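# Ball into high post cup, frame back on rests

## Task

Put the ball into the cup on top of the high post and return the frame to its proper place resting on its supports; both must stay that way with no robot holding them, and at the end every gripper must be open and every arm moved away.

## Robot and tools

Setup: three identical i2rt Big YAM arms named arm1, arm2 and arm3. Each has six revolute joints, a two-finger gripper and a wrist camera. With joints 1 and 6 at zero and the hand level and pointing forward, the wrist camera rides on top of the hand looking toward the fingertips. Reach is roughly 1.0 m from the joint 1 axis. Two fixed room cameras, cam_high and cam_low, also watch the scene. Objects may occasionally get a small external nudge.

Frame: one shared scene frame, origin on the floor, +z up. The hand point is midway between the fingertips; the hand's z axis runs along the fingers and its y axis is the direction the fingers open and close. Hand poses are computed from each arm's true foot pose, which is never printed. Motion is only commanded in joint space, though.

execute_actions: argument actions is a list holding either zero or one action. The action is an object keyed by arm name (arm1, arm2, arm3); each arm entry has a single key joints, an object of absolute joint targets (not offsets) by name. Any subset of names may be given: joint1_rad, joint2_rad, joint3_rad, joint4_rad, joint5_rad, joint6_rad (radians) and gripper_m (metres between fingertips). Ranges and done-tolerances: joint1_rad -2.879..2.879 (±0.045), base yaw, positive counter-clockwise seen from above, zero points the arm the way its foot faces. joint2_rad 0..3.141 (±0.14), shoulder; zero has the upper arm roughly level pointing backward, increasing lifts it up then forward. joint3_rad 0..3.019 (±0.09), elbow; zero is folded onto the upper arm, increasing opens it. joint4_rad -1.692..1.57 (±0.055), wrist pitch, positive tips fingers up. joint5_rad -1.57..1.57 (±0.03), sideways wrist swing, positive to the arm's right. joint6_rad -2.094..2.094 (±0.035), hand roll, positive clockwise viewed from behind. gripper_m 0..0.093 (±0.003); grip force tops out near 50 to 62 N per pad, lower on some units. Example: {"arm1": {"joints": {"gripper_m": 0.05}}, "arm2": {"joints": {"joint1_rad": 0.3}}}. All motions in the action begin together but may finish at different moments; joints move at different speeds, so the hand can sweep a wide path. Optional cameras: a list from arm1_cam_wrist, arm2_cam_wrist, arm3_cam_wrist, cam_high, cam_low, all; omitted, null or ["all"] gives every camera, [] gives none. Any unknown key, camera name or out-of-range number rejects the whole call and nothing moves. An empty actions list just returns state and images.

Results: per-robot state (joint_positions, joint torques, joint_status, on_its_own) plus images taken at the end of the call, ordered as listed on the pictures line. Torque values are total drive output in arm-joint order without the gripper; they are nonzero even in free air, shift with new commands, carry per-unit offset and scale, friction and noise, so read them cautiously. joint_status per commanded joint: reached, off_target (stopped short and may still push), contact_stop or time_out (target dropped, holds where it stopped; but a timed-out joint may keep pushing toward its target or a point at most 0.375, 0.375, 0.113, 0.225, 0.075, 0.3 rad away for joints 1-6, and will move on its own if freed), not_followed (a safety check blocking self- or arm-arm collision withheld those targets; the arm may retry them with later actions until valid targets arrive; the gripper part still runs). A 'joint command not followed' line with a 'cause:' line flags this; calls without an action never show it. on_its_own lists uncommanded joints; 'held at' is the held target, not the actual position. Joints left out of an action may still be driving toward old targets. To relieve a push, command the joint's reported position. Tiny target changes may not move a joint. A loaded joint that is holding may sag.

wait: seconds 0 to 10; no new command, returns the same state and images.

zoom_image: camera (one of the five) and region [x0, y0, x1, y1] in pixels of that camera's latest full image, origin top-left, at most 504 by 504; gives a finer close-up.

finished_scene: scene number (1 or 2); irreversible, ends the scene after the last command is held and reports success. Only call once ball and frame rest correctly on their own and the arms have released and backed off. Replying without any tool call ends everything.

Hazards: the arms do not stop on contact and keep pushing hard. Two arms pressing hard together fails the run; hard hits may too, and the collision check ignores fingers, gripper housings and wrist cameras and can be late. Object-on-robot contact is fine. Sustained pushing or holding heats motors: MOTOR HOT appears from 85 °C; at 100 °C an OVER-TEMPERATURE FAULT drops that arm until cool, and its unreached keys report limit_stop_at_motor_heat (resend targets afterward). Avoid drops, slips, slams, and above all knocking anything off the work area or onto the floor, which fails the task. Arms act independently and do not wait for each other. Shorter robot motion is better.

Each tool is called as name([rows], argument=value, ...), one row to a line, values as JSON.

## Session

execute_actions(actions=[])

Scene clock: 0.00 s.
Joint torques (N m, as the arm reports them, + toward a larger angle): no reading
Motor temperatures (°C, as the motors report them): arm1=[26 24 23 24 22 23] | arm2=[23 23 24 25 24 26] | arm3=[24 24 23 25 26 24]
arm1.joint_positions: joint1_rad=-0.330 joint2_rad=+0.508 joint3_rad=+1.366 joint4_rad=-1.416 joint5_rad=-0.009 joint6_rad=+0.078 gripper_m=+0.094
arm1.joint_status: not commanded
arm1.hand: x=+1.2739 y=+0.0614 z=+1.3337 quat_wxyz=(-0.073, +0.855, -0.192, -0.476) (m; scene frame)
arm2.joint_positions: joint1_rad=+0.006 joint2_rad=+0.597 joint3_rad=+1.379 joint4_rad=-1.291 joint5_rad=+0.067 joint6_rad=-0.150 gripper_m=+0.094
arm2.joint_status: not commanded
arm2.hand: x=-0.6127 y=+1.0525 z=+1.3689 quat_wxyz=(-0.404, -0.380, -0.774, +0.307) (m; scene frame)
arm3.joint_positions: joint1_rad=+0.410 joint2_rad=+0.452 joint3_rad=+1.435 joint4_rad=-1.429 joint5_rad=-0.272 joint6_rad=+0.455 gripper_m=+0.095
arm3.joint_status: not commanded
arm3.hand: x=-0.7608 y=-1.1161 z=+1.3593 quat_wxyz=(-0.209, +0.474, -0.694, -0.500) (m; scene frame)
pictures: arm1_cam_wrist, arm2_cam_wrist, arm3_cam_wrist, cam_high, cam_low
Images, in order (width x height): arm1_cam_wrist 504x504, arm2_cam_wrist 504x504, arm3_cam_wrist 504x504, cam_high 504x504, cam_low 504x504.

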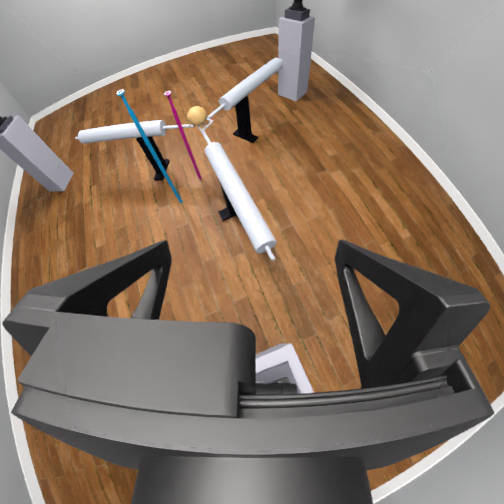

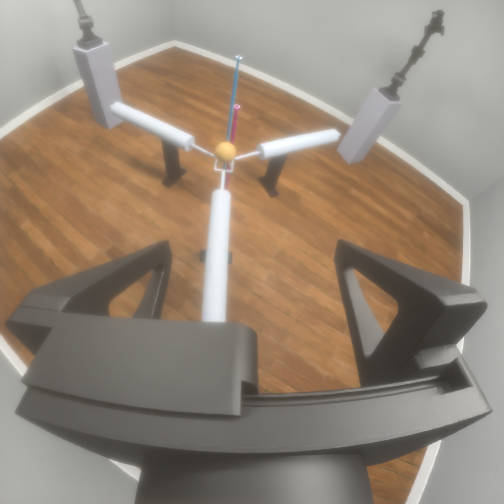

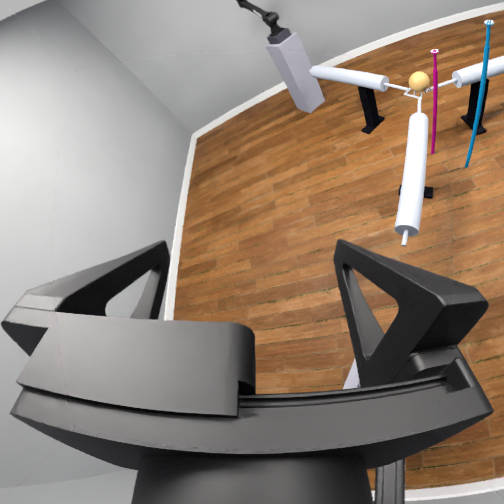

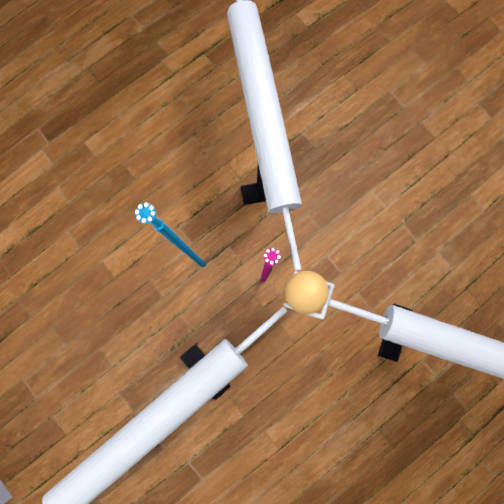

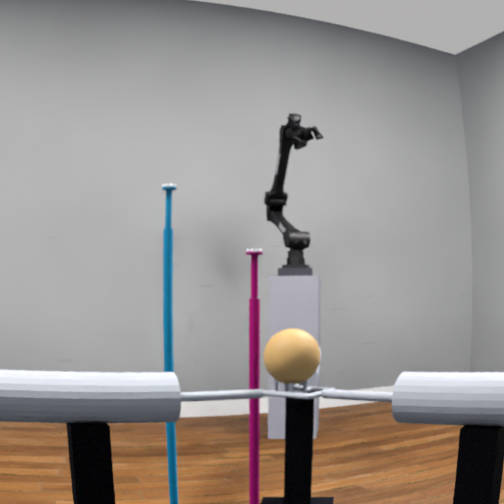

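zoom_image(camera="cam_high", region=[230, 220, 390, 380])

zoom_image(camera="cam_low", region=[220, 300, 380, 460])

zoom_image(camera="arm1_cam_wrist", region=[60, 60, 300, 280])

zoom_image(camera="arm2_cam_wrist", region=[150, 40, 310, 200])

zoom_image(camera="arm3_cam_wrist", region=[344, 10, 504, 260])

Region (230, 220, 390, 380) of cam_high's 504x504 image, scaled by 3.150, with more detail than that image has.

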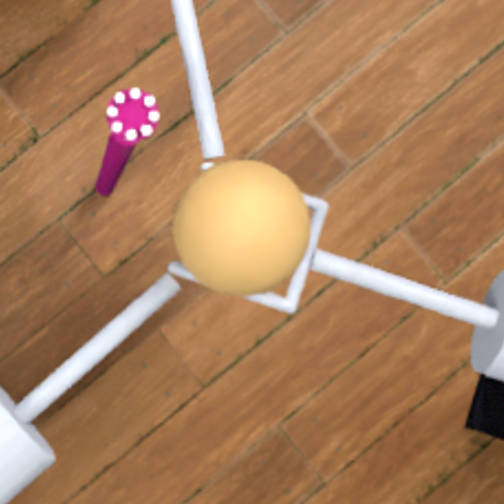

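Region (220, 300, 380, 460) of cam_low's 504x504 image, scaled by 3.150, with more detail than that image has.

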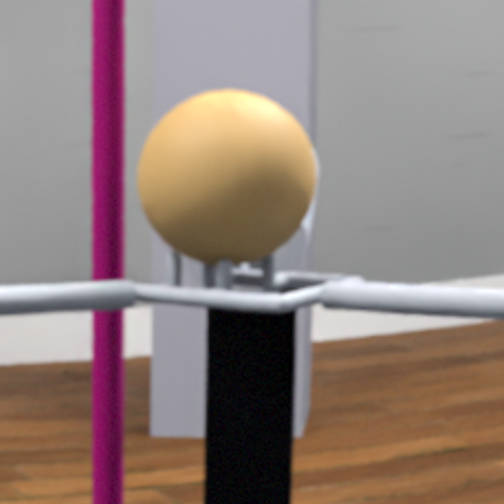

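Region (60, 60, 300, 280) of arm1_cam_wrist's 504x504 image, scaled by 2.100, with more detail than that image has; it fills the top 462 rows of this view, and the rest is white.

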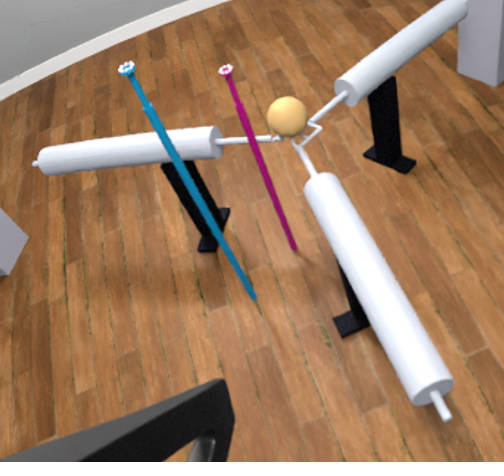

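Region (150, 40, 310, 200) of arm2_cam_wrist's 504x504 image, scaled by 3.150, with more detail than that image has.

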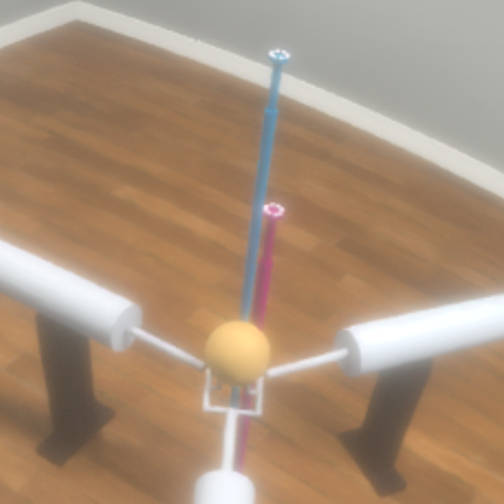

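Region (344, 10, 504, 260) of arm3_cam_wrist's 504x504 image, scaled by 2.016, with more detail than that image has; it fills the left 323 columns of this view, and the rest is white.

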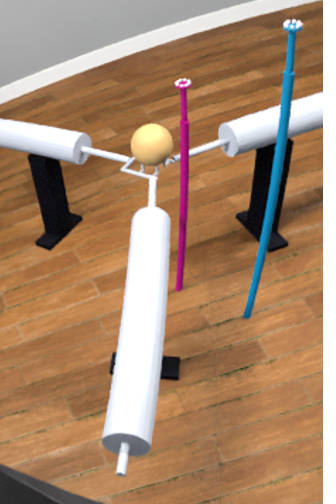

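execute_actions([
  {"arm1":{"joints":{"joint1_rad":0,"joint2_rad":1.4,"joint3_rad":0.7,"joint4_rad":0.0,"joint5_rad":0,"joint6_rad":0}},"arm2":{"joints":{"joint1_rad":0,"joint2_rad":1.4,"joint3_rad":0.7,"joint4_rad":0.0,"joint5_rad":0,"joint6_rad":0}},"arm3":{"joints":{"joint1_rad":0,"joint2_rad":1.4,"joint3_rad":0.7,"joint4_rad":0.0,"joint5_rad":0,"joint6_rad":0}}},
])

Scene clock: 38.17 s.
Joint torques (N m, as the arm reports them, + toward a larger angle): arm1=[ -0.63 -10.63   9.96   2.2    0.07  -0.2 ] | arm2=[ 0.68 -9.04  8.61  2.39 -0.02  0.24] | arm3=[ -0.79 -10.44  10.67   2.9    0.18  -0.15]
Motor temperatures (°C, as the motors report them): arm1=[26 25 27 24 22 23] | arm2=[23 23 29 25 24 26] | arm3=[24 24 25 25 26 24]
arm1.joint_positions: joint1_rad=-0.009 joint2_rad=+1.391 joint3_rad=+0.697 joint4_rad=-0.016 joint5_rad=+0.000 joint6_rad=+0.014 gripper_m=+0.094
arm1.joint_status: all done
arm1.hand: x=+0.9483 y=+0.0269 z=+0.9077 quat_wxyz=(-0.012, +0.910, -0.029, -0.413) (m; scene frame)
arm2.joint_positions: joint1_rad=+0.006 joint2_rad=+1.391 joint3_rad=+0.698 joint4_rad=-0.016 joint5_rad=+0.003 joint6_rad=-0.011 gripper_m=+0.094
arm2.joint_status: all done
arm2.hand: x=-0.4658 y=+0.8266 z=+0.9306 quat_wxyz=(-0.361, -0.441, -0.794, +0.210) (m; scene frame)
arm3.joint_positions: joint1_rad=+0.003 joint2_rad=+1.382 joint3_rad=+0.691 joint4_rad=-0.022 joint5_rad=-0.002 joint6_rad=+0.014 gripper_m=+0.095
arm3.joint_status: all done
arm3.hand: x=-0.4858 y=-0.8200 z=+0.9020 quat_wxyz=(-0.360, +0.458, -0.784, -0.216) (m; scene frame)
pictures: arm1_cam_wrist, arm2_cam_wrist, arm3_cam_wrist, cam_high, cam_low
Images, in order (width x height): arm1_cam_wrist 504x504, arm2_cam_wrist 504x504, arm3_cam_wrist 504x504, cam_high 504x504, cam_low 504x504.

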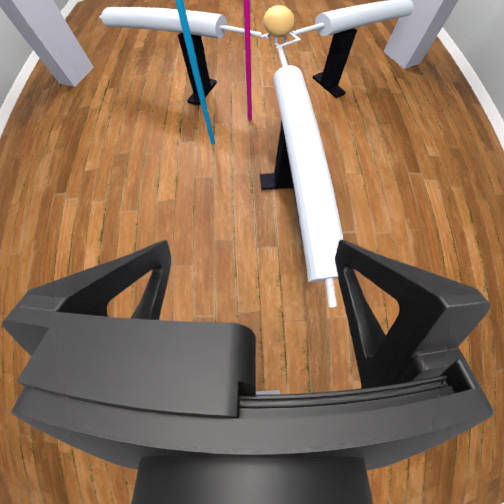

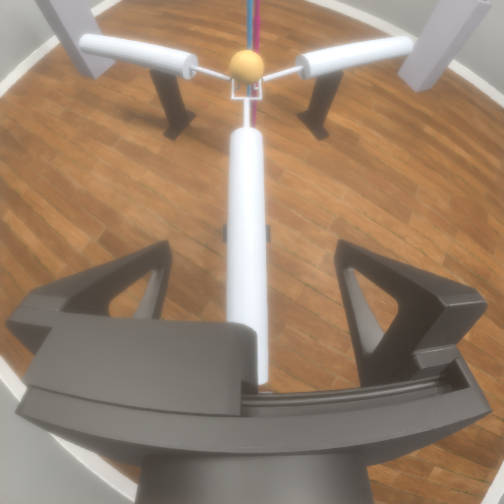

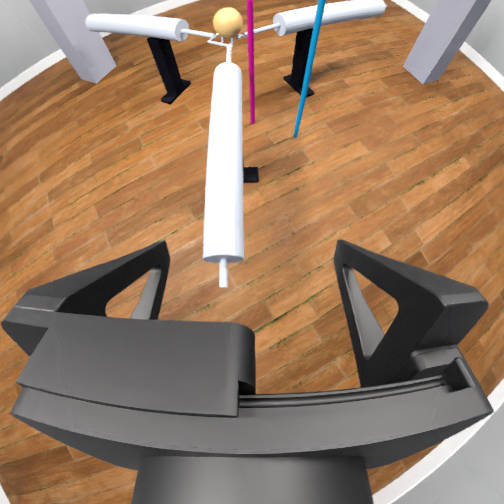

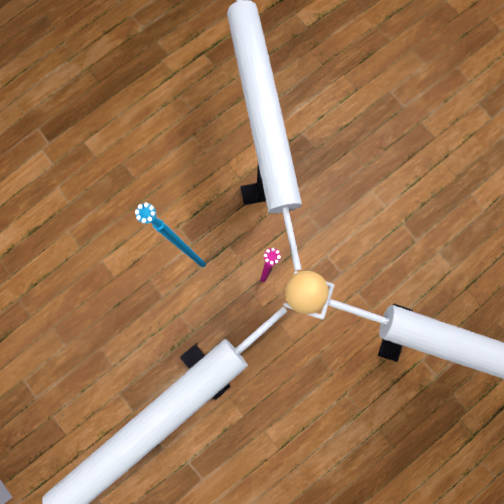

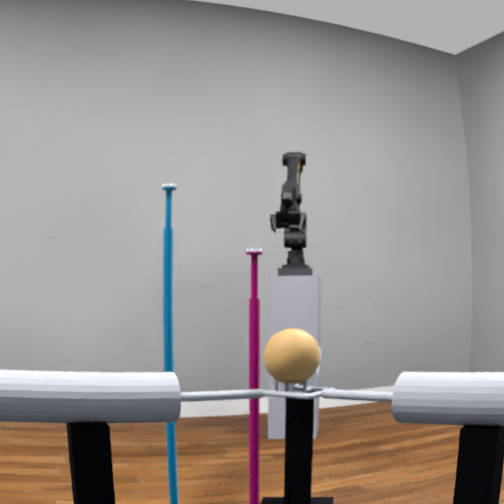

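execute_actions([
  {"arm1":{"joints":{"joint4_rad":0.7}},"arm2":{"joints":{"joint3_rad":1.2}},"arm3":{"joints":{"joint2_rad":1.8}}},
], cameras=["arm1_cam_wrist","arm3_cam_wrist","cam_low"])

execute_actions([
  {"arm1":{"joints":{"joint1_rad":-0.4}},"arm2":{"joints":{"joint1_rad":0.4}},"arm3":{"joints":{"joint1_rad":0.4}}},
], cameras=[])

Scene clock: 45.37 s.
Joint torques (N m, as the arm reports them, + toward a larger angle): arm1=[ -0.63 -10.93  10.21   2.48   0.08  -0.2 ] | arm2=[  0.26 -10.74  13.32   2.17  -0.03   0.23] | arm3=[ -0.54 -14.72   6.95   1.98   0.16  -0.15]
Motor temperatures (°C, as the motors report them): arm1=[26 25 27 24 22 23] | arm2=[23 23 29 25 24 26] | arm3=[24 25 25 25 26 24]
arm1.joint_positions: joint1_rad=-0.009 joint2_rad=+1.391 joint3_rad=+0.697 joint4_rad=+0.683 joint5_rad=+0.000 joint6_rad=+0.014 gripper_m=+0.094
arm1.joint_status: all done
arm1.hand: x=+0.8872 y=+0.0288 z=+1.0645 quat_wxyz=(-0.017, +0.714, -0.021, -0.699) (m; scene frame)
arm2.joint_positions: joint1_rad=+0.006 joint2_rad=+1.389 joint3_rad=+1.161 joint4_rad=-0.004 joint5_rad=+0.003 joint6_rad=-0.011 gripper_m=+0.094
arm2.joint_status: all done
arm2.hand: x=-0.3972 y=+0.7158 z=+1.1921 quat_wxyz=(-0.537, -0.381, -0.685, +0.311) (m; scene frame)
arm3.joint_positions: joint1_rad=+0.003 joint2_rad=+1.795 joint3_rad=+0.691 joint4_rad=-0.013 joint5_rad=-0.002 joint6_rad=+0.014 gripper_m=+0.095
arm3.joint_status: all done
arm3.hand: x=-0.5068 y=-0.8593 z=+0.7133 quat_wxyz=(-0.196, +0.490, -0.841, -0.117) (m; scene frame)
pictures: arm1_cam_wrist, arm3_cam_wrist, cam_low
Images, in order (width x height): arm1_cam_wrist 504x504, arm3_cam_wrist 504x504, cam_low 504x504.

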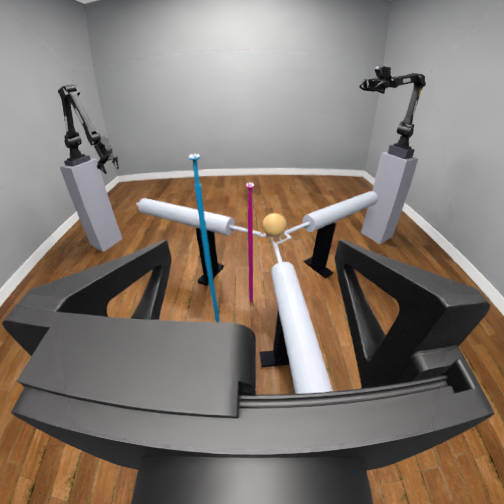

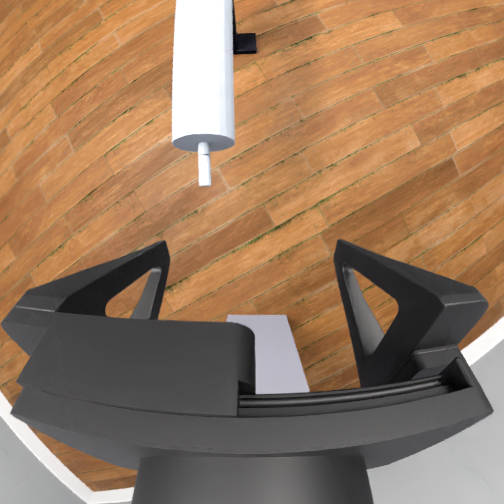

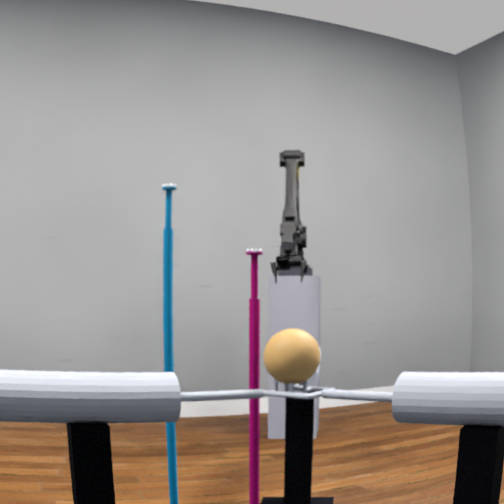

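Scene clock: 46.67 s.
Joint torques (N m, as the arm reports them, + toward a larger angle): arm1=[ -1.04 -10.9   10.25   2.49   0.04  -0.18] | arm2=[  0.7  -11.07  13.66   2.17   0.15   0.23] | arm3=[ -0.95 -14.75   6.86   1.96   0.1   -0.14]
Motor temperatures (°C, as the motors report them): arm1=[26 25 27 24 22 23] | arm2=[23 23 30 25 24 26] | arm3=[24 25 25 25 26 24]
arm1.joint_positions: joint1_rad=-0.403 joint2_rad=+1.391 joint3_rad=+0.697 joint4_rad=+0.683 joint5_rad=+0.001 joint6_rad=+0.013 gripper_m=+0.094
arm1.joint_status: all done
arm1.hand: x=+0.9421 y=+0.2415 z=+1.0670 quat_wxyz=(-0.156, +0.695, -0.159, -0.683) (m; scene frame)
arm2.joint_positions: joint1_rad=+0.404 joint2_rad=+1.389 joint3_rad=+1.161 joint4_rad=-0.004 joint5_rad=-0.001 joint6_rad=-0.010 gripper_m=+0.094
arm2.joint_status: all done
arm2.hand: x=-0.2126 y=+0.8850 z=+1.1908 quat_wxyz=(-0.588, -0.237, -0.748, +0.196) (m; scene frame)
arm3.joint_positions: joint1_rad=+0.406 joint2_rad=+1.795 joint3_rad=+0.691 joint4_rad=-0.013 joint5_rad=+0.000 joint6_rad=+0.012 gripper_m=+0.095
arm3.joint_status: all done
arm3.hand: x=-0.6792 y=-0.8057 z=+0.7126 quat_wxyz=(-0.170, +0.650, -0.725, -0.152) (m; scene frame)
pictures: none
No camera images: the call's "cameras" was empty. Leave "cameras" out to get every camera's image.

execute_actions([
  {"arm1":{"joints":{"joint1_rad":-0.3,"joint2_rad":2.168,"joint3_rad":1.143,"joint4_rad":-0.175}},"arm2":{"joints":{"joint1_rad":0,"joint2_rad":1.843,"joint3_rad":0.667,"joint4_rad":-0.224}},"arm3":{"joints":{"joint1_rad":0.12,"joint2_rad":2.095,"joint3_rad":1.041,"joint4_rad":-0.146}}},
])

Scene clock: 94.47 s.
Joint torques (N m, as the arm reports them, + toward a larger angle): arm1=[ -1.27 -20.13   8.19   0.49   0.04  -0.18] | arm2=[  1.58 -11.33   5.1    0.77   0.     0.21] | arm3=[  0.26 -18.08   8.62   0.62   0.1   -0.13]
Motor temperatures (°C, as the motors report them): arm1=[26 25 28 25 22 23] | arm2=[23 25 36 26 24 26] | arm3=[24 26 24 25 26 24]
arm1.joint_positions: joint1_rad=-0.301 joint2_rad=+2.166 joint3_rad=+1.121 joint4_rad=-0.166 joint5_rad=+0.001 joint6_rad=+0.013 gripper_m=+0.094
arm1.joint_status: all done
arm1.hand: x=+0.9174 y=+0.1953 z=+0.6432 quat_wxyz=(-0.035, +0.969, -0.175, -0.171) (m; scene frame)
arm2.joint_positions: joint1_rad=-0.005 joint2_rad=+1.847 joint3_rad=+0.652 joint4_rad=-0.234 joint5_rad=+0.002 joint6_rad=-0.008 gripper_m=+0.094
arm2.joint_status: all done
arm2.hand: x=-0.5406 y=+0.9405 z=+0.6971 quat_wxyz=(-0.060, -0.491, -0.868, +0.039) (m; scene frame)
arm3.joint_positions: joint1_rad=+0.112 joint2_rad=+2.077 joint3_rad=+1.016 joint4_rad=-0.131 joint5_rad=+0.000 joint6_rad=+0.012 gripper_m=+0.095
arm3.joint_status: all done
arm3.hand: x=-0.5160 y=-0.7539 z=+0.6585 quat_wxyz=(-0.160, +0.541, -0.819, -0.106) (m; scene frame)
pictures: arm1_cam_wrist, arm2_cam_wrist, arm3_cam_wrist, cam_high, cam_low
Images, in order (width x height): arm1_cam_wrist 504x504, arm2_cam_wrist 504x504, arm3_cam_wrist 504x504, cam_high 504x504, cam_low 504x504.

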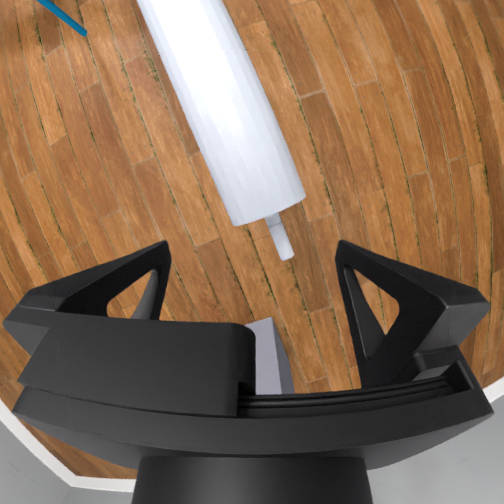

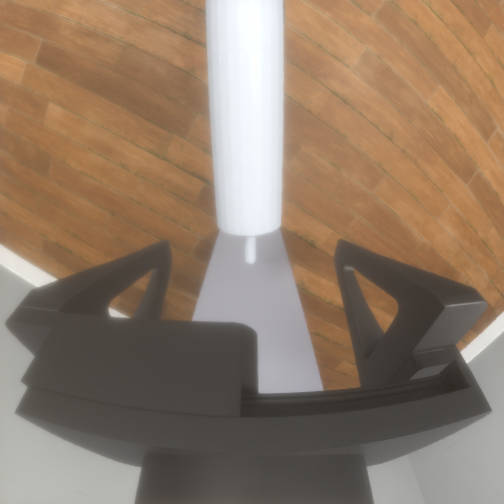

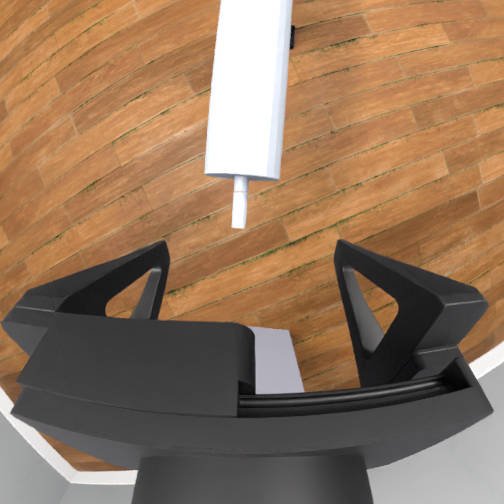

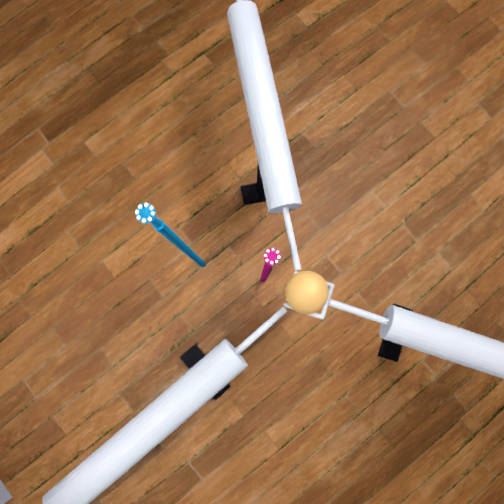

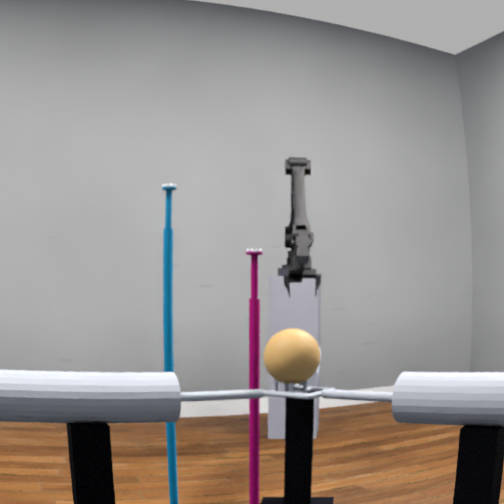

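execute_actions([
  {"arm1":{"joints":{"joint1_rad":-0.37,"joint2_rad":2.391,"joint3_rad":1.235,"joint4_rad":-0.125,"joint6_rad":-0.475}},"arm2":{"joints":{"joint1_rad":0,"joint2_rad":2.353,"joint3_rad":0.6,"joint4_rad":0.268}},"arm3":{"joints":{"joint1_rad":0.14,"joint2_rad":2.371,"joint3_rad":1.255,"joint4_rad":-0.166,"joint6_rad":0.12}}},
], cameras=["arm1_cam_wrist","arm2_cam_wrist","arm3_cam_wrist"])

Scene clock: 110.87 s.
Joint torques (N m, as the arm reports them, + toward a larger angle): arm1=[ -1.63 -22.62   5.48   0.86   0.01  -0.19] | arm2=[  1.55 -11.34  -1.21   0.92  -0.01   0.19] | arm3=[  0.12 -22.15   6.96   0.62   0.1    0.08]
Motor temperatures (°C, as the motors report them): arm1=[26 27 27 24 22 23] | arm2=[23 25 31 25 24 26] | arm3=[24 27 25 25 26 24]
arm1.joint_positions: joint1_rad=-0.370 joint2_rad=+2.394 joint3_rad=+1.231 joint4_rad=-0.128 joint5_rad=+0.001 joint6_rad=-0.460 gripper_m=+0.094
arm1.joint_status: all done
arm1.hand: x=+0.9361 y=+0.2307 z=+0.5496 quat_wxyz=(-0.064, +0.990, +0.023, -0.121) (m; scene frame)
arm2.joint_positions: joint1_rad=-0.005 joint2_rad=+2.344 joint3_rad=+0.601 joint4_rad=+0.257 joint5_rad=+0.002 joint6_rad=-0.008 gripper_m=+0.094
arm2.joint_status: all done
arm2.hand: x=-0.5795 y=+1.0048 z=+0.5523 quat_wxyz=(-0.035, -0.492, -0.870, +0.024) (m; scene frame)
arm3.joint_positions: joint1_rad=+0.134 joint2_rad=+2.362 joint3_rad=+1.242 joint4_rad=-0.156 joint5_rad=+0.000 joint6_rad=+0.107 gripper_m=+0.095
arm3.joint_status: all done
arm3.hand: x=-0.5142 y=-0.7177 z=+0.5604 quat_wxyz=(-0.120, +0.514, -0.845, -0.090) (m; scene frame)
pictures: arm1_cam_wrist, arm2_cam_wrist, arm3_cam_wrist
Images, in order (width x height): arm1_cam_wrist 504x504, arm2_cam_wrist 504x504, arm3_cam_wrist 504x504.

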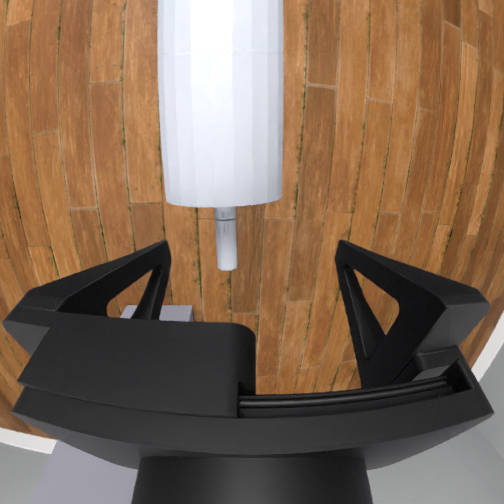

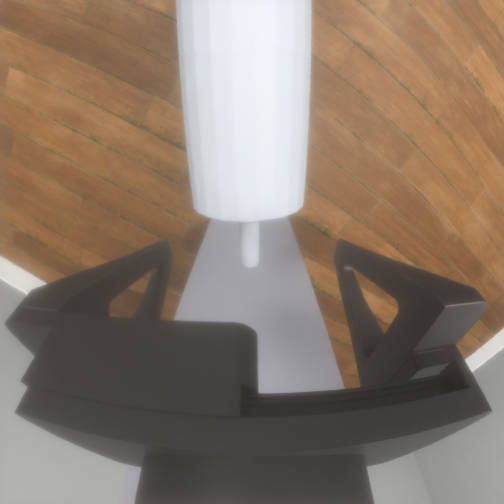

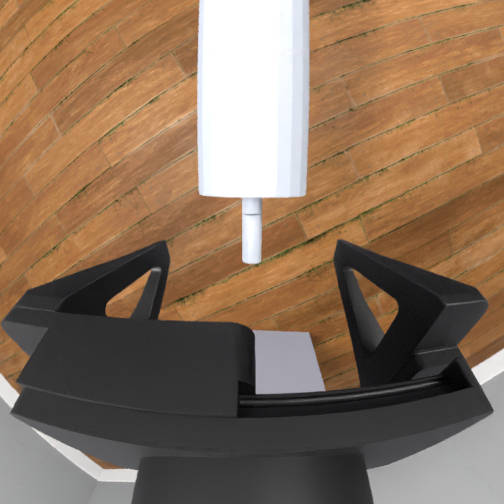

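execute_actions([
  {"arm1":{"joints":{"joint1_rad":-0.335,"joint2_rad":2.604,"joint3_rad":1.3,"joint4_rad":0.02,"joint6_rad":-0.44}},"arm2":{"joints":{"joint2_rad":2.685,"joint3_rad":0.709,"joint4_rad":0.48}},"arm3":{"joints":{"joint2_rad":2.6,"joint3_rad":1.365,"joint4_rad":-0.06}}},
], cameras=["arm1_cam_wrist","arm2_cam_wrist","arm3_cam_wrist"])

Scene clock: 125.10 s.
Joint torques (N m, as the arm reports them, + toward a larger angle): arm1=[ -0.65 -22.47   3.61   1.15   0.12   0.07] | arm2=[ 1.3  -9.06 -3.17  0.35  0.43  0.14] | arm3=[  0.05 -22.98   5.32   1.28   0.12   0.09]
Motor temperatures (°C, as the motors report them): arm1=[26 27 26 24 22 23] | arm2=[23 25 29 25 24 26] | arm3=[24 28 25 25 26 24]
arm1.joint_positions: joint1_rad=-0.346 joint2_rad=+2.608 joint3_rad=+1.299 joint4_rad=+0.010 joint5_rad=-0.003 joint6_rad=-0.452 gripper_m=+0.094
arm1.joint_status: all done
arm1.hand: x=+0.9480 y=+0.2121 z=+0.4574 quat_wxyz=(-0.058, +0.991, +0.031, -0.118) (m; scene frame)
arm2.joint_positions: joint1_rad=-0.002 joint2_rad=+2.640 joint3_rad=+0.717 joint4_rad=+0.489 joint5_rad=-0.009 joint6_rad=-0.005 gripper_m=+0.094
arm2.joint_status: all done
arm2.hand: x=-0.5784 y=+1.0075 z=+0.4706 quat_wxyz=(-0.060, -0.491, -0.868, +0.032) (m; scene frame)
arm3.joint_positions: joint1_rad=+0.134 joint2_rad=+2.595 joint3_rad=+1.356 joint4_rad=-0.068 joint5_rad=+0.000 joint6_rad=+0.107 gripper_m=+0.095
arm3.joint_status: all done
arm3.hand: x=-0.5162 y=-0.7237 z=+0.4620 quat_wxyz=(-0.108, +0.515, -0.846, -0.081) (m; scene frame)
pictures: arm1_cam_wrist, arm2_cam_wrist, arm3_cam_wrist
Images, in order (width x height): arm1_cam_wrist 504x504, arm2_cam_wrist 504x504, arm3_cam_wrist 504x504.

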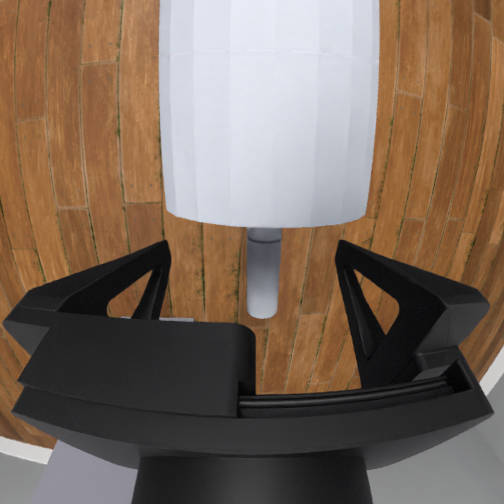

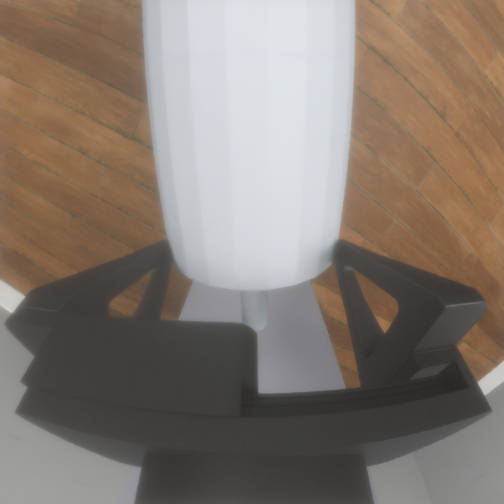

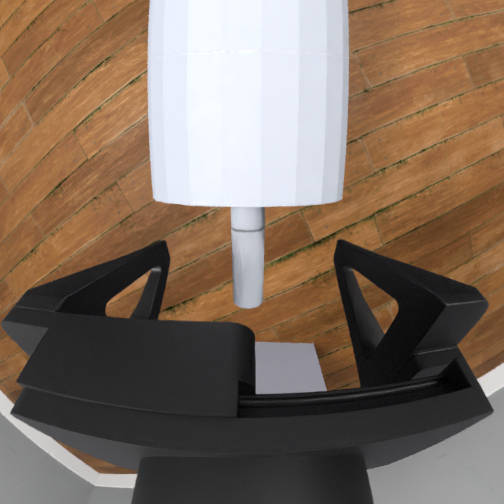

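execute_actions([
  {"arm1":{"joints":{"joint1_rad":-0.375,"joint2_rad":2.696,"joint3_rad":1.3,"joint4_rad":0.11,"joint6_rad":-0.5}},"arm2":{"joints":{"joint2_rad":2.56,"joint3_rad":0.59,"joint4_rad":0.47}},"arm3":{"joints":{"joint2_rad":2.68,"joint3_rad":1.36,"joint4_rad":0.03}}},
], cameras=["arm1_cam_wrist","arm2_cam_wrist","arm3_cam_wrist"])

Scene clock: 139.37 s.
Joint torques (N m, as the arm reports them, + toward a larger angle): arm1=[ -2.67 -21.4    2.73   1.31   0.11  -0.2 ] | arm2=[  1.43 -12.01  -3.18   0.3    0.21   0.15] | arm3=[  0.18 -21.25   4.29   1.79   0.1    0.09]
Motor temperatures (°C, as the motors report them): arm1=[26 28 26 24 22 23] | arm2=[23 25 28 25 24 26] | arm3=[24 28 24 25 26 24]
arm1.joint_positions: joint1_rad=-0.362 joint2_rad=+2.693 joint3_rad=+1.299 joint4_rad=+0.098 joint5_rad=-0.003 joint6_rad=-0.486 gripper_m=+0.094
arm1.joint_status: all done
arm1.hand: x=+0.9709 y=+0.2119 z=+0.4195 quat_wxyz=(-0.062, +0.990, +0.040, -0.119) (m; scene frame)
arm2.joint_positions: joint1_rad=-0.002 joint2_rad=+2.568 joint3_rad=+0.593 joint4_rad=+0.476 joint5_rad=-0.003 joint6_rad=-0.005 gripper_m=+0.094
arm2.joint_status: all done
arm2.hand: x=-0.6016 y=+1.0449 z=+0.5020 quat_wxyz=(-0.031, -0.492, -0.870, +0.019) (m; scene frame)
arm3.joint_positions: joint1_rad=+0.134 joint2_rad=+2.655 joint3_rad=+1.356 joint4_rad=+0.013 joint5_rad=+0.000 joint6_rad=+0.107 gripper_m=+0.095
arm3.joint_status: all done
arm3.hand: x=-0.5194 y=-0.7324 z=+0.4347 quat_wxyz=(-0.116, +0.514, -0.845, -0.087) (m; scene frame)
pictures: arm1_cam_wrist, arm2_cam_wrist, arm3_cam_wrist
Images, in order (width x height): arm1_cam_wrist 504x504, arm2_cam_wrist 504x504, arm3_cam_wrist 504x504.

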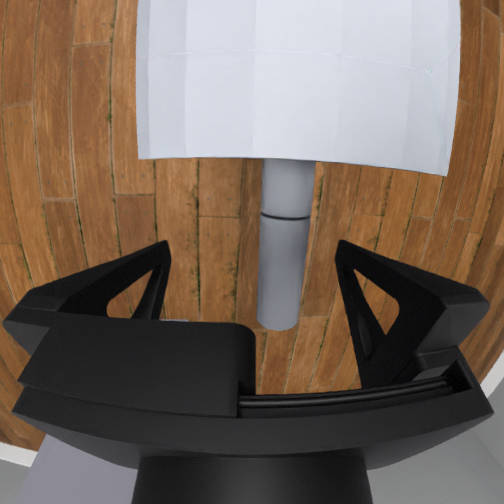

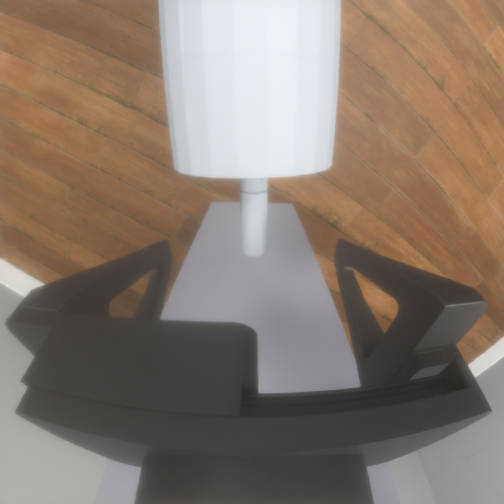

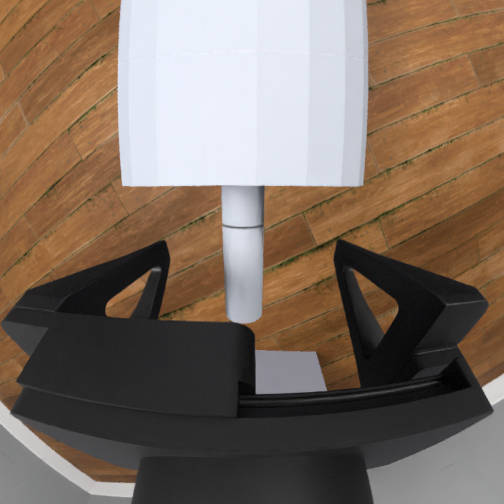

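execute_actions([
  {"arm1":{"joints":{"joint1_rad":-0.405,"joint2_rad":2.74,"joint3_rad":1.335,"joint4_rad":0.12,"joint6_rad":-0.52}},"arm2":{"joints":{"joint2_rad":2.725,"joint3_rad":0.69,"joint4_rad":0.517}},"arm3":{"joints":{"joint1_rad":0.155,"joint2_rad":2.735,"joint3_rad":1.39,"joint4_rad":0.045}}},
], cameras=["arm2_cam_wrist"])

execute_actions([
  {"arm2":{"joints":{"joint2_rad":2.855,"joint3_rad":0.8,"joint4_rad":0.55}}},
], cameras=["arm1_cam_wrist","arm2_cam_wrist","arm3_cam_wrist"])

Scene clock: 158.17 s.
Joint torques (N m, as the arm reports them, + toward a larger angle): arm1=[ -1.59 -20.63   4.03   1.16   0.1   -0.18] | arm2=[  1.33 -11.86  -3.79   0.62   0.21   0.15] | arm3=[  0.27 -20.33   4.5    1.72   0.09   0.09]
Motor temperatures (°C, as the motors report them): arm1=[26 28 25 24 22 23] | arm2=[23 25 28 25 24 26] | arm3=[24 28 24 25 26 24]
arm1.joint_positions: joint1_rad=-0.396 joint2_rad=+2.722 joint3_rad=+1.320 joint4_rad=+0.109 joint5_rad=-0.002 joint6_rad=-0.506 gripper_m=+0.094
arm1.joint_status: all done
arm1.hand: x=+0.9778 y=+0.2291 z=+0.4089 quat_wxyz=(-0.067, +0.990, +0.033, -0.118) (m; scene frame)
arm2.joint_positions: joint1_rad=-0.002 joint2_rad=+2.718 joint3_rad=+0.693 joint4_rad=+0.513 joint5_rad=-0.003 joint6_rad=-0.005 gripper_m=+0.094
arm2.joint_status: all done
arm2.hand: x=-0.6030 y=+1.0468 z=+0.4550 quat_wxyz=(-0.025, -0.492, -0.870, +0.016) (m; scene frame)
arm3.joint_positions: joint1_rad=+0.148 joint2_rad=+2.706 joint3_rad=+1.380 joint4_rad=+0.030 joint5_rad=+0.000 joint6_rad=+0.107 gripper_m=+0.095
arm3.joint_status: all done
arm3.hand: x=-0.5289 y=-0.7360 z=+0.4124 quat_wxyz=(-0.112, +0.521, -0.842, -0.085) (m; scene frame)
pictures: arm2_cam_wrist
Images, in order (width x height): arm2_cam_wrist 504x504.

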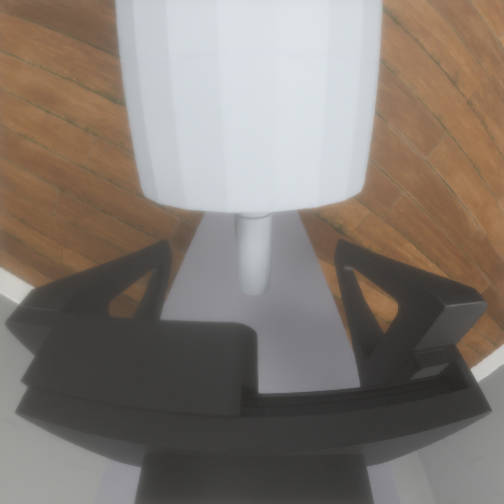

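Scene clock: 158.93 s.
Joint torques (N m, as the arm reports them, + toward a larger angle): arm1=[ -2.06 -20.23   3.95   1.17   0.1   -0.18] | arm2=[ 1.58 -8.68 -2.37  0.31  0.2   0.15] | arm3=[  0.36 -20.77   4.58   1.65   0.12   0.08]
Motor temperatures (°C, as the motors report them): arm1=[26 28 25 24 22 23] | arm2=[23 25 28 25 24 26] | arm3=[24 28 24 25 26 24]
arm1.joint_positions: joint1_rad=-0.396 joint2_rad=+2.722 joint3_rad=+1.320 joint4_rad=+0.109 joint5_rad=-0.002 joint6_rad=-0.506 gripper_m=+0.094
arm1.joint_status: not commanded
arm1.hand: x=+0.9778 y=+0.2291 z=+0.4089 quat_wxyz=(-0.067, +0.990, +0.033, -0.118) (m; scene frame)
arm2.joint_positions: joint1_rad=-0.002 joint2_rad=+2.808 joint3_rad=+0.784 joint4_rad=+0.557 joint5_rad=-0.002 joint6_rad=-0.004 gripper_m=+0.094
arm2.joint_status: all done
arm2.hand: x=-0.5940 y=+1.0310 z=+0.4219 quat_wxyz=(-0.044, -0.492, -0.869, +0.027) (m; scene frame)
arm3.joint_positions: joint1_rad=+0.148 joint2_rad=+2.706 joint3_rad=+1.380 joint4_rad=+0.030 joint5_rad=+0.000 joint6_rad=+0.107 gripper_m=+0.095
arm3.joint_status: not commanded
arm3.hand: x=-0.5289 y=-0.7360 z=+0.4124 quat_wxyz=(-0.112, +0.521, -0.842, -0.085) (m; scene frame)
pictures: arm1_cam_wrist, arm2_cam_wrist, arm3_cam_wrist
Images, in order (width x height): arm1_cam_wrist 504x504, arm2_cam_wrist 504x504, arm3_cam_wrist 504x504.

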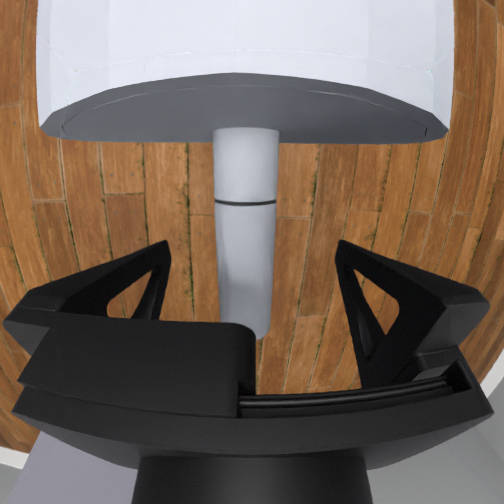

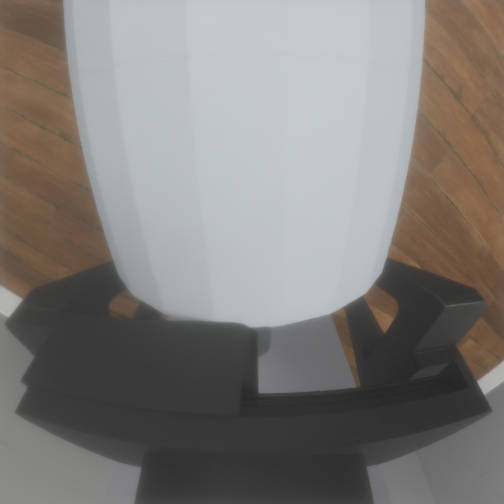

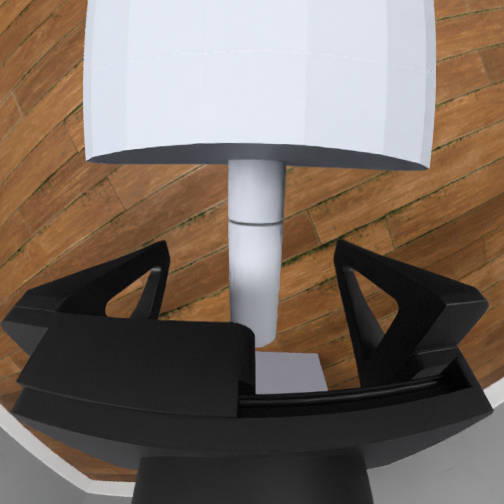

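execute_actions([
  {"arm2":{"joints":{"joint2_rad":2.87,"joint3_rad":0.735,"joint4_rad":0.64}}},
], cameras=[])

execute_actions([
  {"arm2":{"joints":{"joint2_rad":2.95,"joint4_rad":0.85}},"arm1":{"joints":{"gripper_m":0}},"arm3":{"joints":{"gripper_m":0}}},
])

Scene clock: 167.13 s.
Joint torques (N m, as the arm reports them, + toward a larger angle): arm1=[ -2.03 -20.14   3.98   1.17   0.1   -0.18] | arm2=[  1.33 -10.61  -5.64   1.01   0.16   0.15] | arm3=[  0.17 -20.57   4.56   1.62   0.1    0.1 ]
Motor temperatures (°C, as the motors report them): arm1=[26 28 25 24 22 23] | arm2=[23 25 28 25 24 26] | arm3=[24 29 24 25 26 24]
arm1.joint_positions: joint1_rad=-0.396 joint2_rad=+2.722 joint3_rad=+1.320 joint4_rad=+0.109 joint5_rad=-0.002 joint6_rad=-0.506 gripper_m=+0.094
arm1.joint_status: not commanded
arm1.hand: x=+0.9778 y=+0.2291 z=+0.4089 quat_wxyz=(-0.067, +0.990, +0.033, -0.118) (m; scene frame)
arm2.joint_positions: joint1_rad=-0.002 joint2_rad=+2.854 joint3_rad=+0.757 joint4_rad=+0.629 joint5_rad=-0.002 joint6_rad=-0.004 gripper_m=+0.094
arm2.joint_status: all done
arm2.hand: x=-0.6055 y=+1.0502 z=+0.4175 quat_wxyz=(-0.044, -0.492, -0.869, +0.027) (m; scene frame)
arm3.joint_positions: joint1_rad=+0.148 joint2_rad=+2.706 joint3_rad=+1.380 joint4_rad=+0.030 joint5_rad=+0.000 joint6_rad=+0.107 gripper_m=+0.095
arm3.joint_status: not commanded
arm3.hand: x=-0.5289 y=-0.7360 z=+0.4124 quat_wxyz=(-0.112, +0.521, -0.842, -0.085) (m; scene frame)
pictures: none
No camera images: the call's "cameras" was empty. Leave "cameras" out to get every camera's image.

Scene clock: 168.10 s.
Joint torques (N m, as the arm reports them, + toward a larger angle): arm1=[ -2.07 -20.2    3.97   1.16   0.25  -0.16] | arm2=[  1.37 -10.88  -6.25   1.26   0.16   0.17] | arm3=[  0.56 -20.56   4.5    1.59  -0.07   0.04]
Motor temperatures (°C, as the motors report them): arm1=[26 28 25 24 22 23] | arm2=[23 25 28 25 24 26] | arm3=[24 29 24 25 26 24]
arm1.joint_positions: joint1_rad=-0.396 joint2_rad=+2.723 joint3_rad=+1.320 joint4_rad=+0.109 joint5_rad=-0.007 joint6_rad=-0.508 gripper_m=+0.016
arm1.joint_status: gripper_m off_target (ended at +0.016, target +0.000)
arm1.hand: x=+0.9778 y=+0.2280 z=+0.4083 quat_wxyz=(-0.064, +0.990, +0.034, -0.119) (m; scene frame)
arm2.joint_positions: joint1_rad=-0.002 joint2_rad=+2.943 joint3_rad=+0.757 joint4_rad=+0.838 joint5_rad=-0.002 joint6_rad=-0.004 gripper_m=+0.094
arm2.joint_status: all done
arm2.hand: x=-0.6043 y=+1.0481 z=+0.4064 quat_wxyz=(-0.096, -0.489, -0.865, +0.056) (m; scene frame)
arm3.joint_positions: joint1_rad=+0.148 joint2_rad=+2.706 joint3_rad=+1.380 joint4_rad=+0.031 joint5_rad=+0.005 joint6_rad=+0.112 gripper_m=+0.018
arm3.joint_status: gripper_m off_target (ended at +0.018, target +0.000)
arm3.hand: x=-0.5278 y=-0.7360 z=+0.4125 quat_wxyz=(-0.114, +0.518, -0.844, -0.083) (m; scene frame)
pictures: arm1_cam_wrist, arm2_cam_wrist, arm3_cam_wrist, cam_high, cam_low
Images, in order (width x height): arm1_cam_wrist 504x504, arm2_cam_wrist 504x504, arm3_cam_wrist 504x504, cam_high 504x504, cam_low 504x504.

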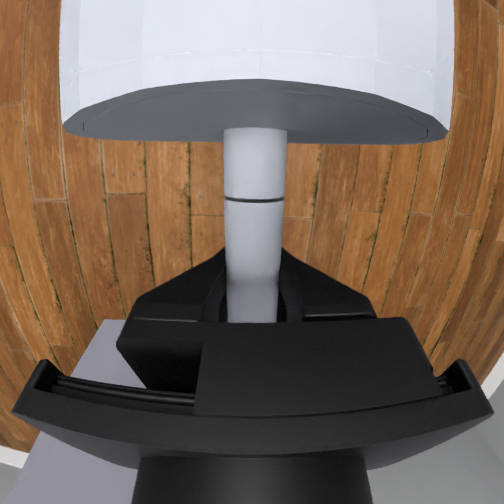

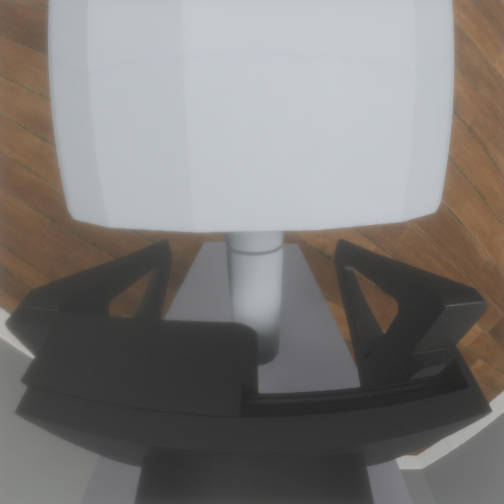

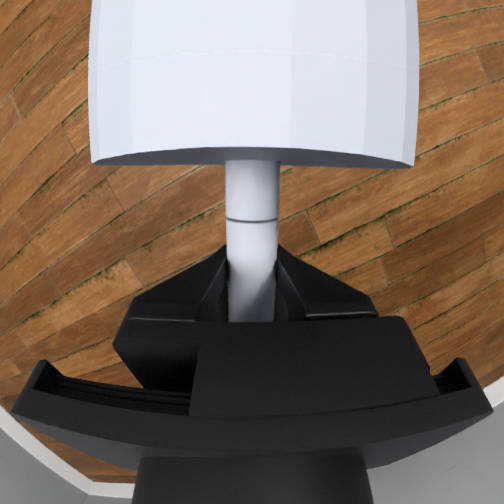

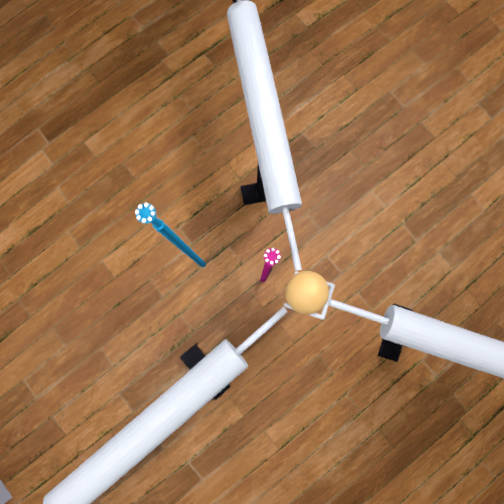

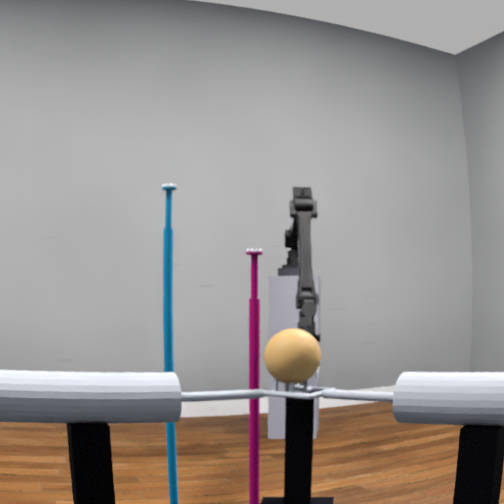

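execute_actions([
  {"arm2":{"joints":{"joint3_rad":0.705}}},
], cameras=[])

execute_actions([
  {"arm2":{"joints":{"gripper_m":0}}},
], cameras=["arm2_cam_wrist"])

Scene clock: 177.20 s.
Joint torques (N m, as the arm reports them, + toward a larger angle): arm1=[ -2.05 -20.21   3.97   1.15   0.25  -0.17] | arm2=[  1.21 -10.37  -6.91   1.18   0.17   0.16] | arm3=[  0.26 -20.55   4.53   1.66  -0.05   0.05]
Motor temperatures (°C, as the motors report them): arm1=[26 28 25 24 22 23] | arm2=[23 25 29 25 24 26] | arm3=[24 29 24 25 26 24]
arm1.joint_positions: joint1_rad=-0.396 joint2_rad=+2.723 joint3_rad=+1.320 joint4_rad=+0.109 joint5_rad=-0.007 joint6_rad=-0.508 gripper_m=+0.016
arm1.joint_status: not commanded
arm1.hand: x=+0.9778 y=+0.2280 z=+0.4083 quat_wxyz=(-0.064, +0.990, +0.034, -0.119) (m; scene frame)
arm2.joint_positions: joint1_rad=-0.002 joint2_rad=+2.943 joint3_rad=+0.732 joint4_rad=+0.840 joint5_rad=-0.002 joint6_rad=-0.004 gripper_m=+0.094
arm2.joint_status: all done
arm2.hand: x=-0.6111 y=+1.0596 z=+0.4108 quat_wxyz=(-0.085, -0.490, -0.866, +0.051) (m; scene frame)
arm3.joint_positions: joint1_rad=+0.148 joint2_rad=+2.706 joint3_rad=+1.380 joint4_rad=+0.031 joint5_rad=+0.005 joint6_rad=+0.112 gripper_m=+0.018
arm3.joint_status: not commanded
arm3.hand: x=-0.5278 y=-0.7360 z=+0.4125 quat_wxyz=(-0.114, +0.518, -0.844, -0.083) (m; scene frame)
pictures: none
No camera images: the call's "cameras" was empty. Leave "cameras" out to get every camera's image.

Scene clock: 177.93 s.
Joint torques (N m, as the arm reports them, + toward a larger angle): arm1=[ -2.04 -20.17   3.96   1.15   0.26  -0.17] | arm2=[  1.36 -10.45  -6.85   1.17   0.     0.15] | arm3=[  0.27 -20.8    4.55   1.62  -0.04   0.05]
Motor temperatures (°C, as the motors report them): arm1=[26 28 25 24 22 23] | arm2=[23 25 29 25 24 26] | arm3=[24 29 24 25 26 24]
arm1.joint_positions: joint1_rad=-0.396 joint2_rad=+2.723 joint3_rad=+1.320 joint4_rad=+0.110 joint5_rad=-0.007 joint6_rad=-0.508 gripper_m=+0.016
arm1.joint_status: not commanded
arm1.hand: x=+0.9777 y=+0.2279 z=+0.4083 quat_wxyz=(-0.064, +0.990, +0.034, -0.119) (m; scene frame)
arm2.joint_positions: joint1_rad=-0.002 joint2_rad=+2.943 joint3_rad=+0.732 joint4_rad=+0.840 joint5_rad=+0.002 joint6_rad=-0.004 gripper_m=+0.016
arm2.joint_status: gripper_m off_target (ended at +0.016, target +0.000)
arm2.hand: x=-0.6117 y=+1.0593 z=+0.4108 quat_wxyz=(-0.084, -0.490, -0.866, +0.053) (m; scene frame)
arm3.joint_positions: joint1_rad=+0.148 joint2_rad=+2.706 joint3_rad=+1.380 joint4_rad=+0.032 joint5_rad=+0.004 joint6_rad=+0.112 gripper_m=+0.018
arm3.joint_status: not commanded
arm3.hand: x=-0.5279 y=-0.7358 z=+0.4126 quat_wxyz=(-0.114, +0.518, -0.844, -0.084) (m; scene frame)
pictures: arm2_cam_wrist
Images, in order (width x height): arm2_cam_wrist 504x504.

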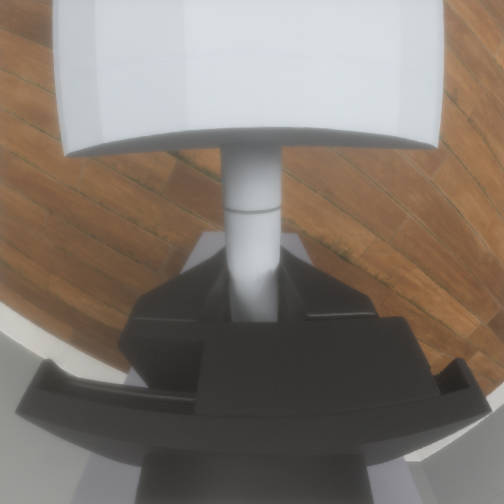

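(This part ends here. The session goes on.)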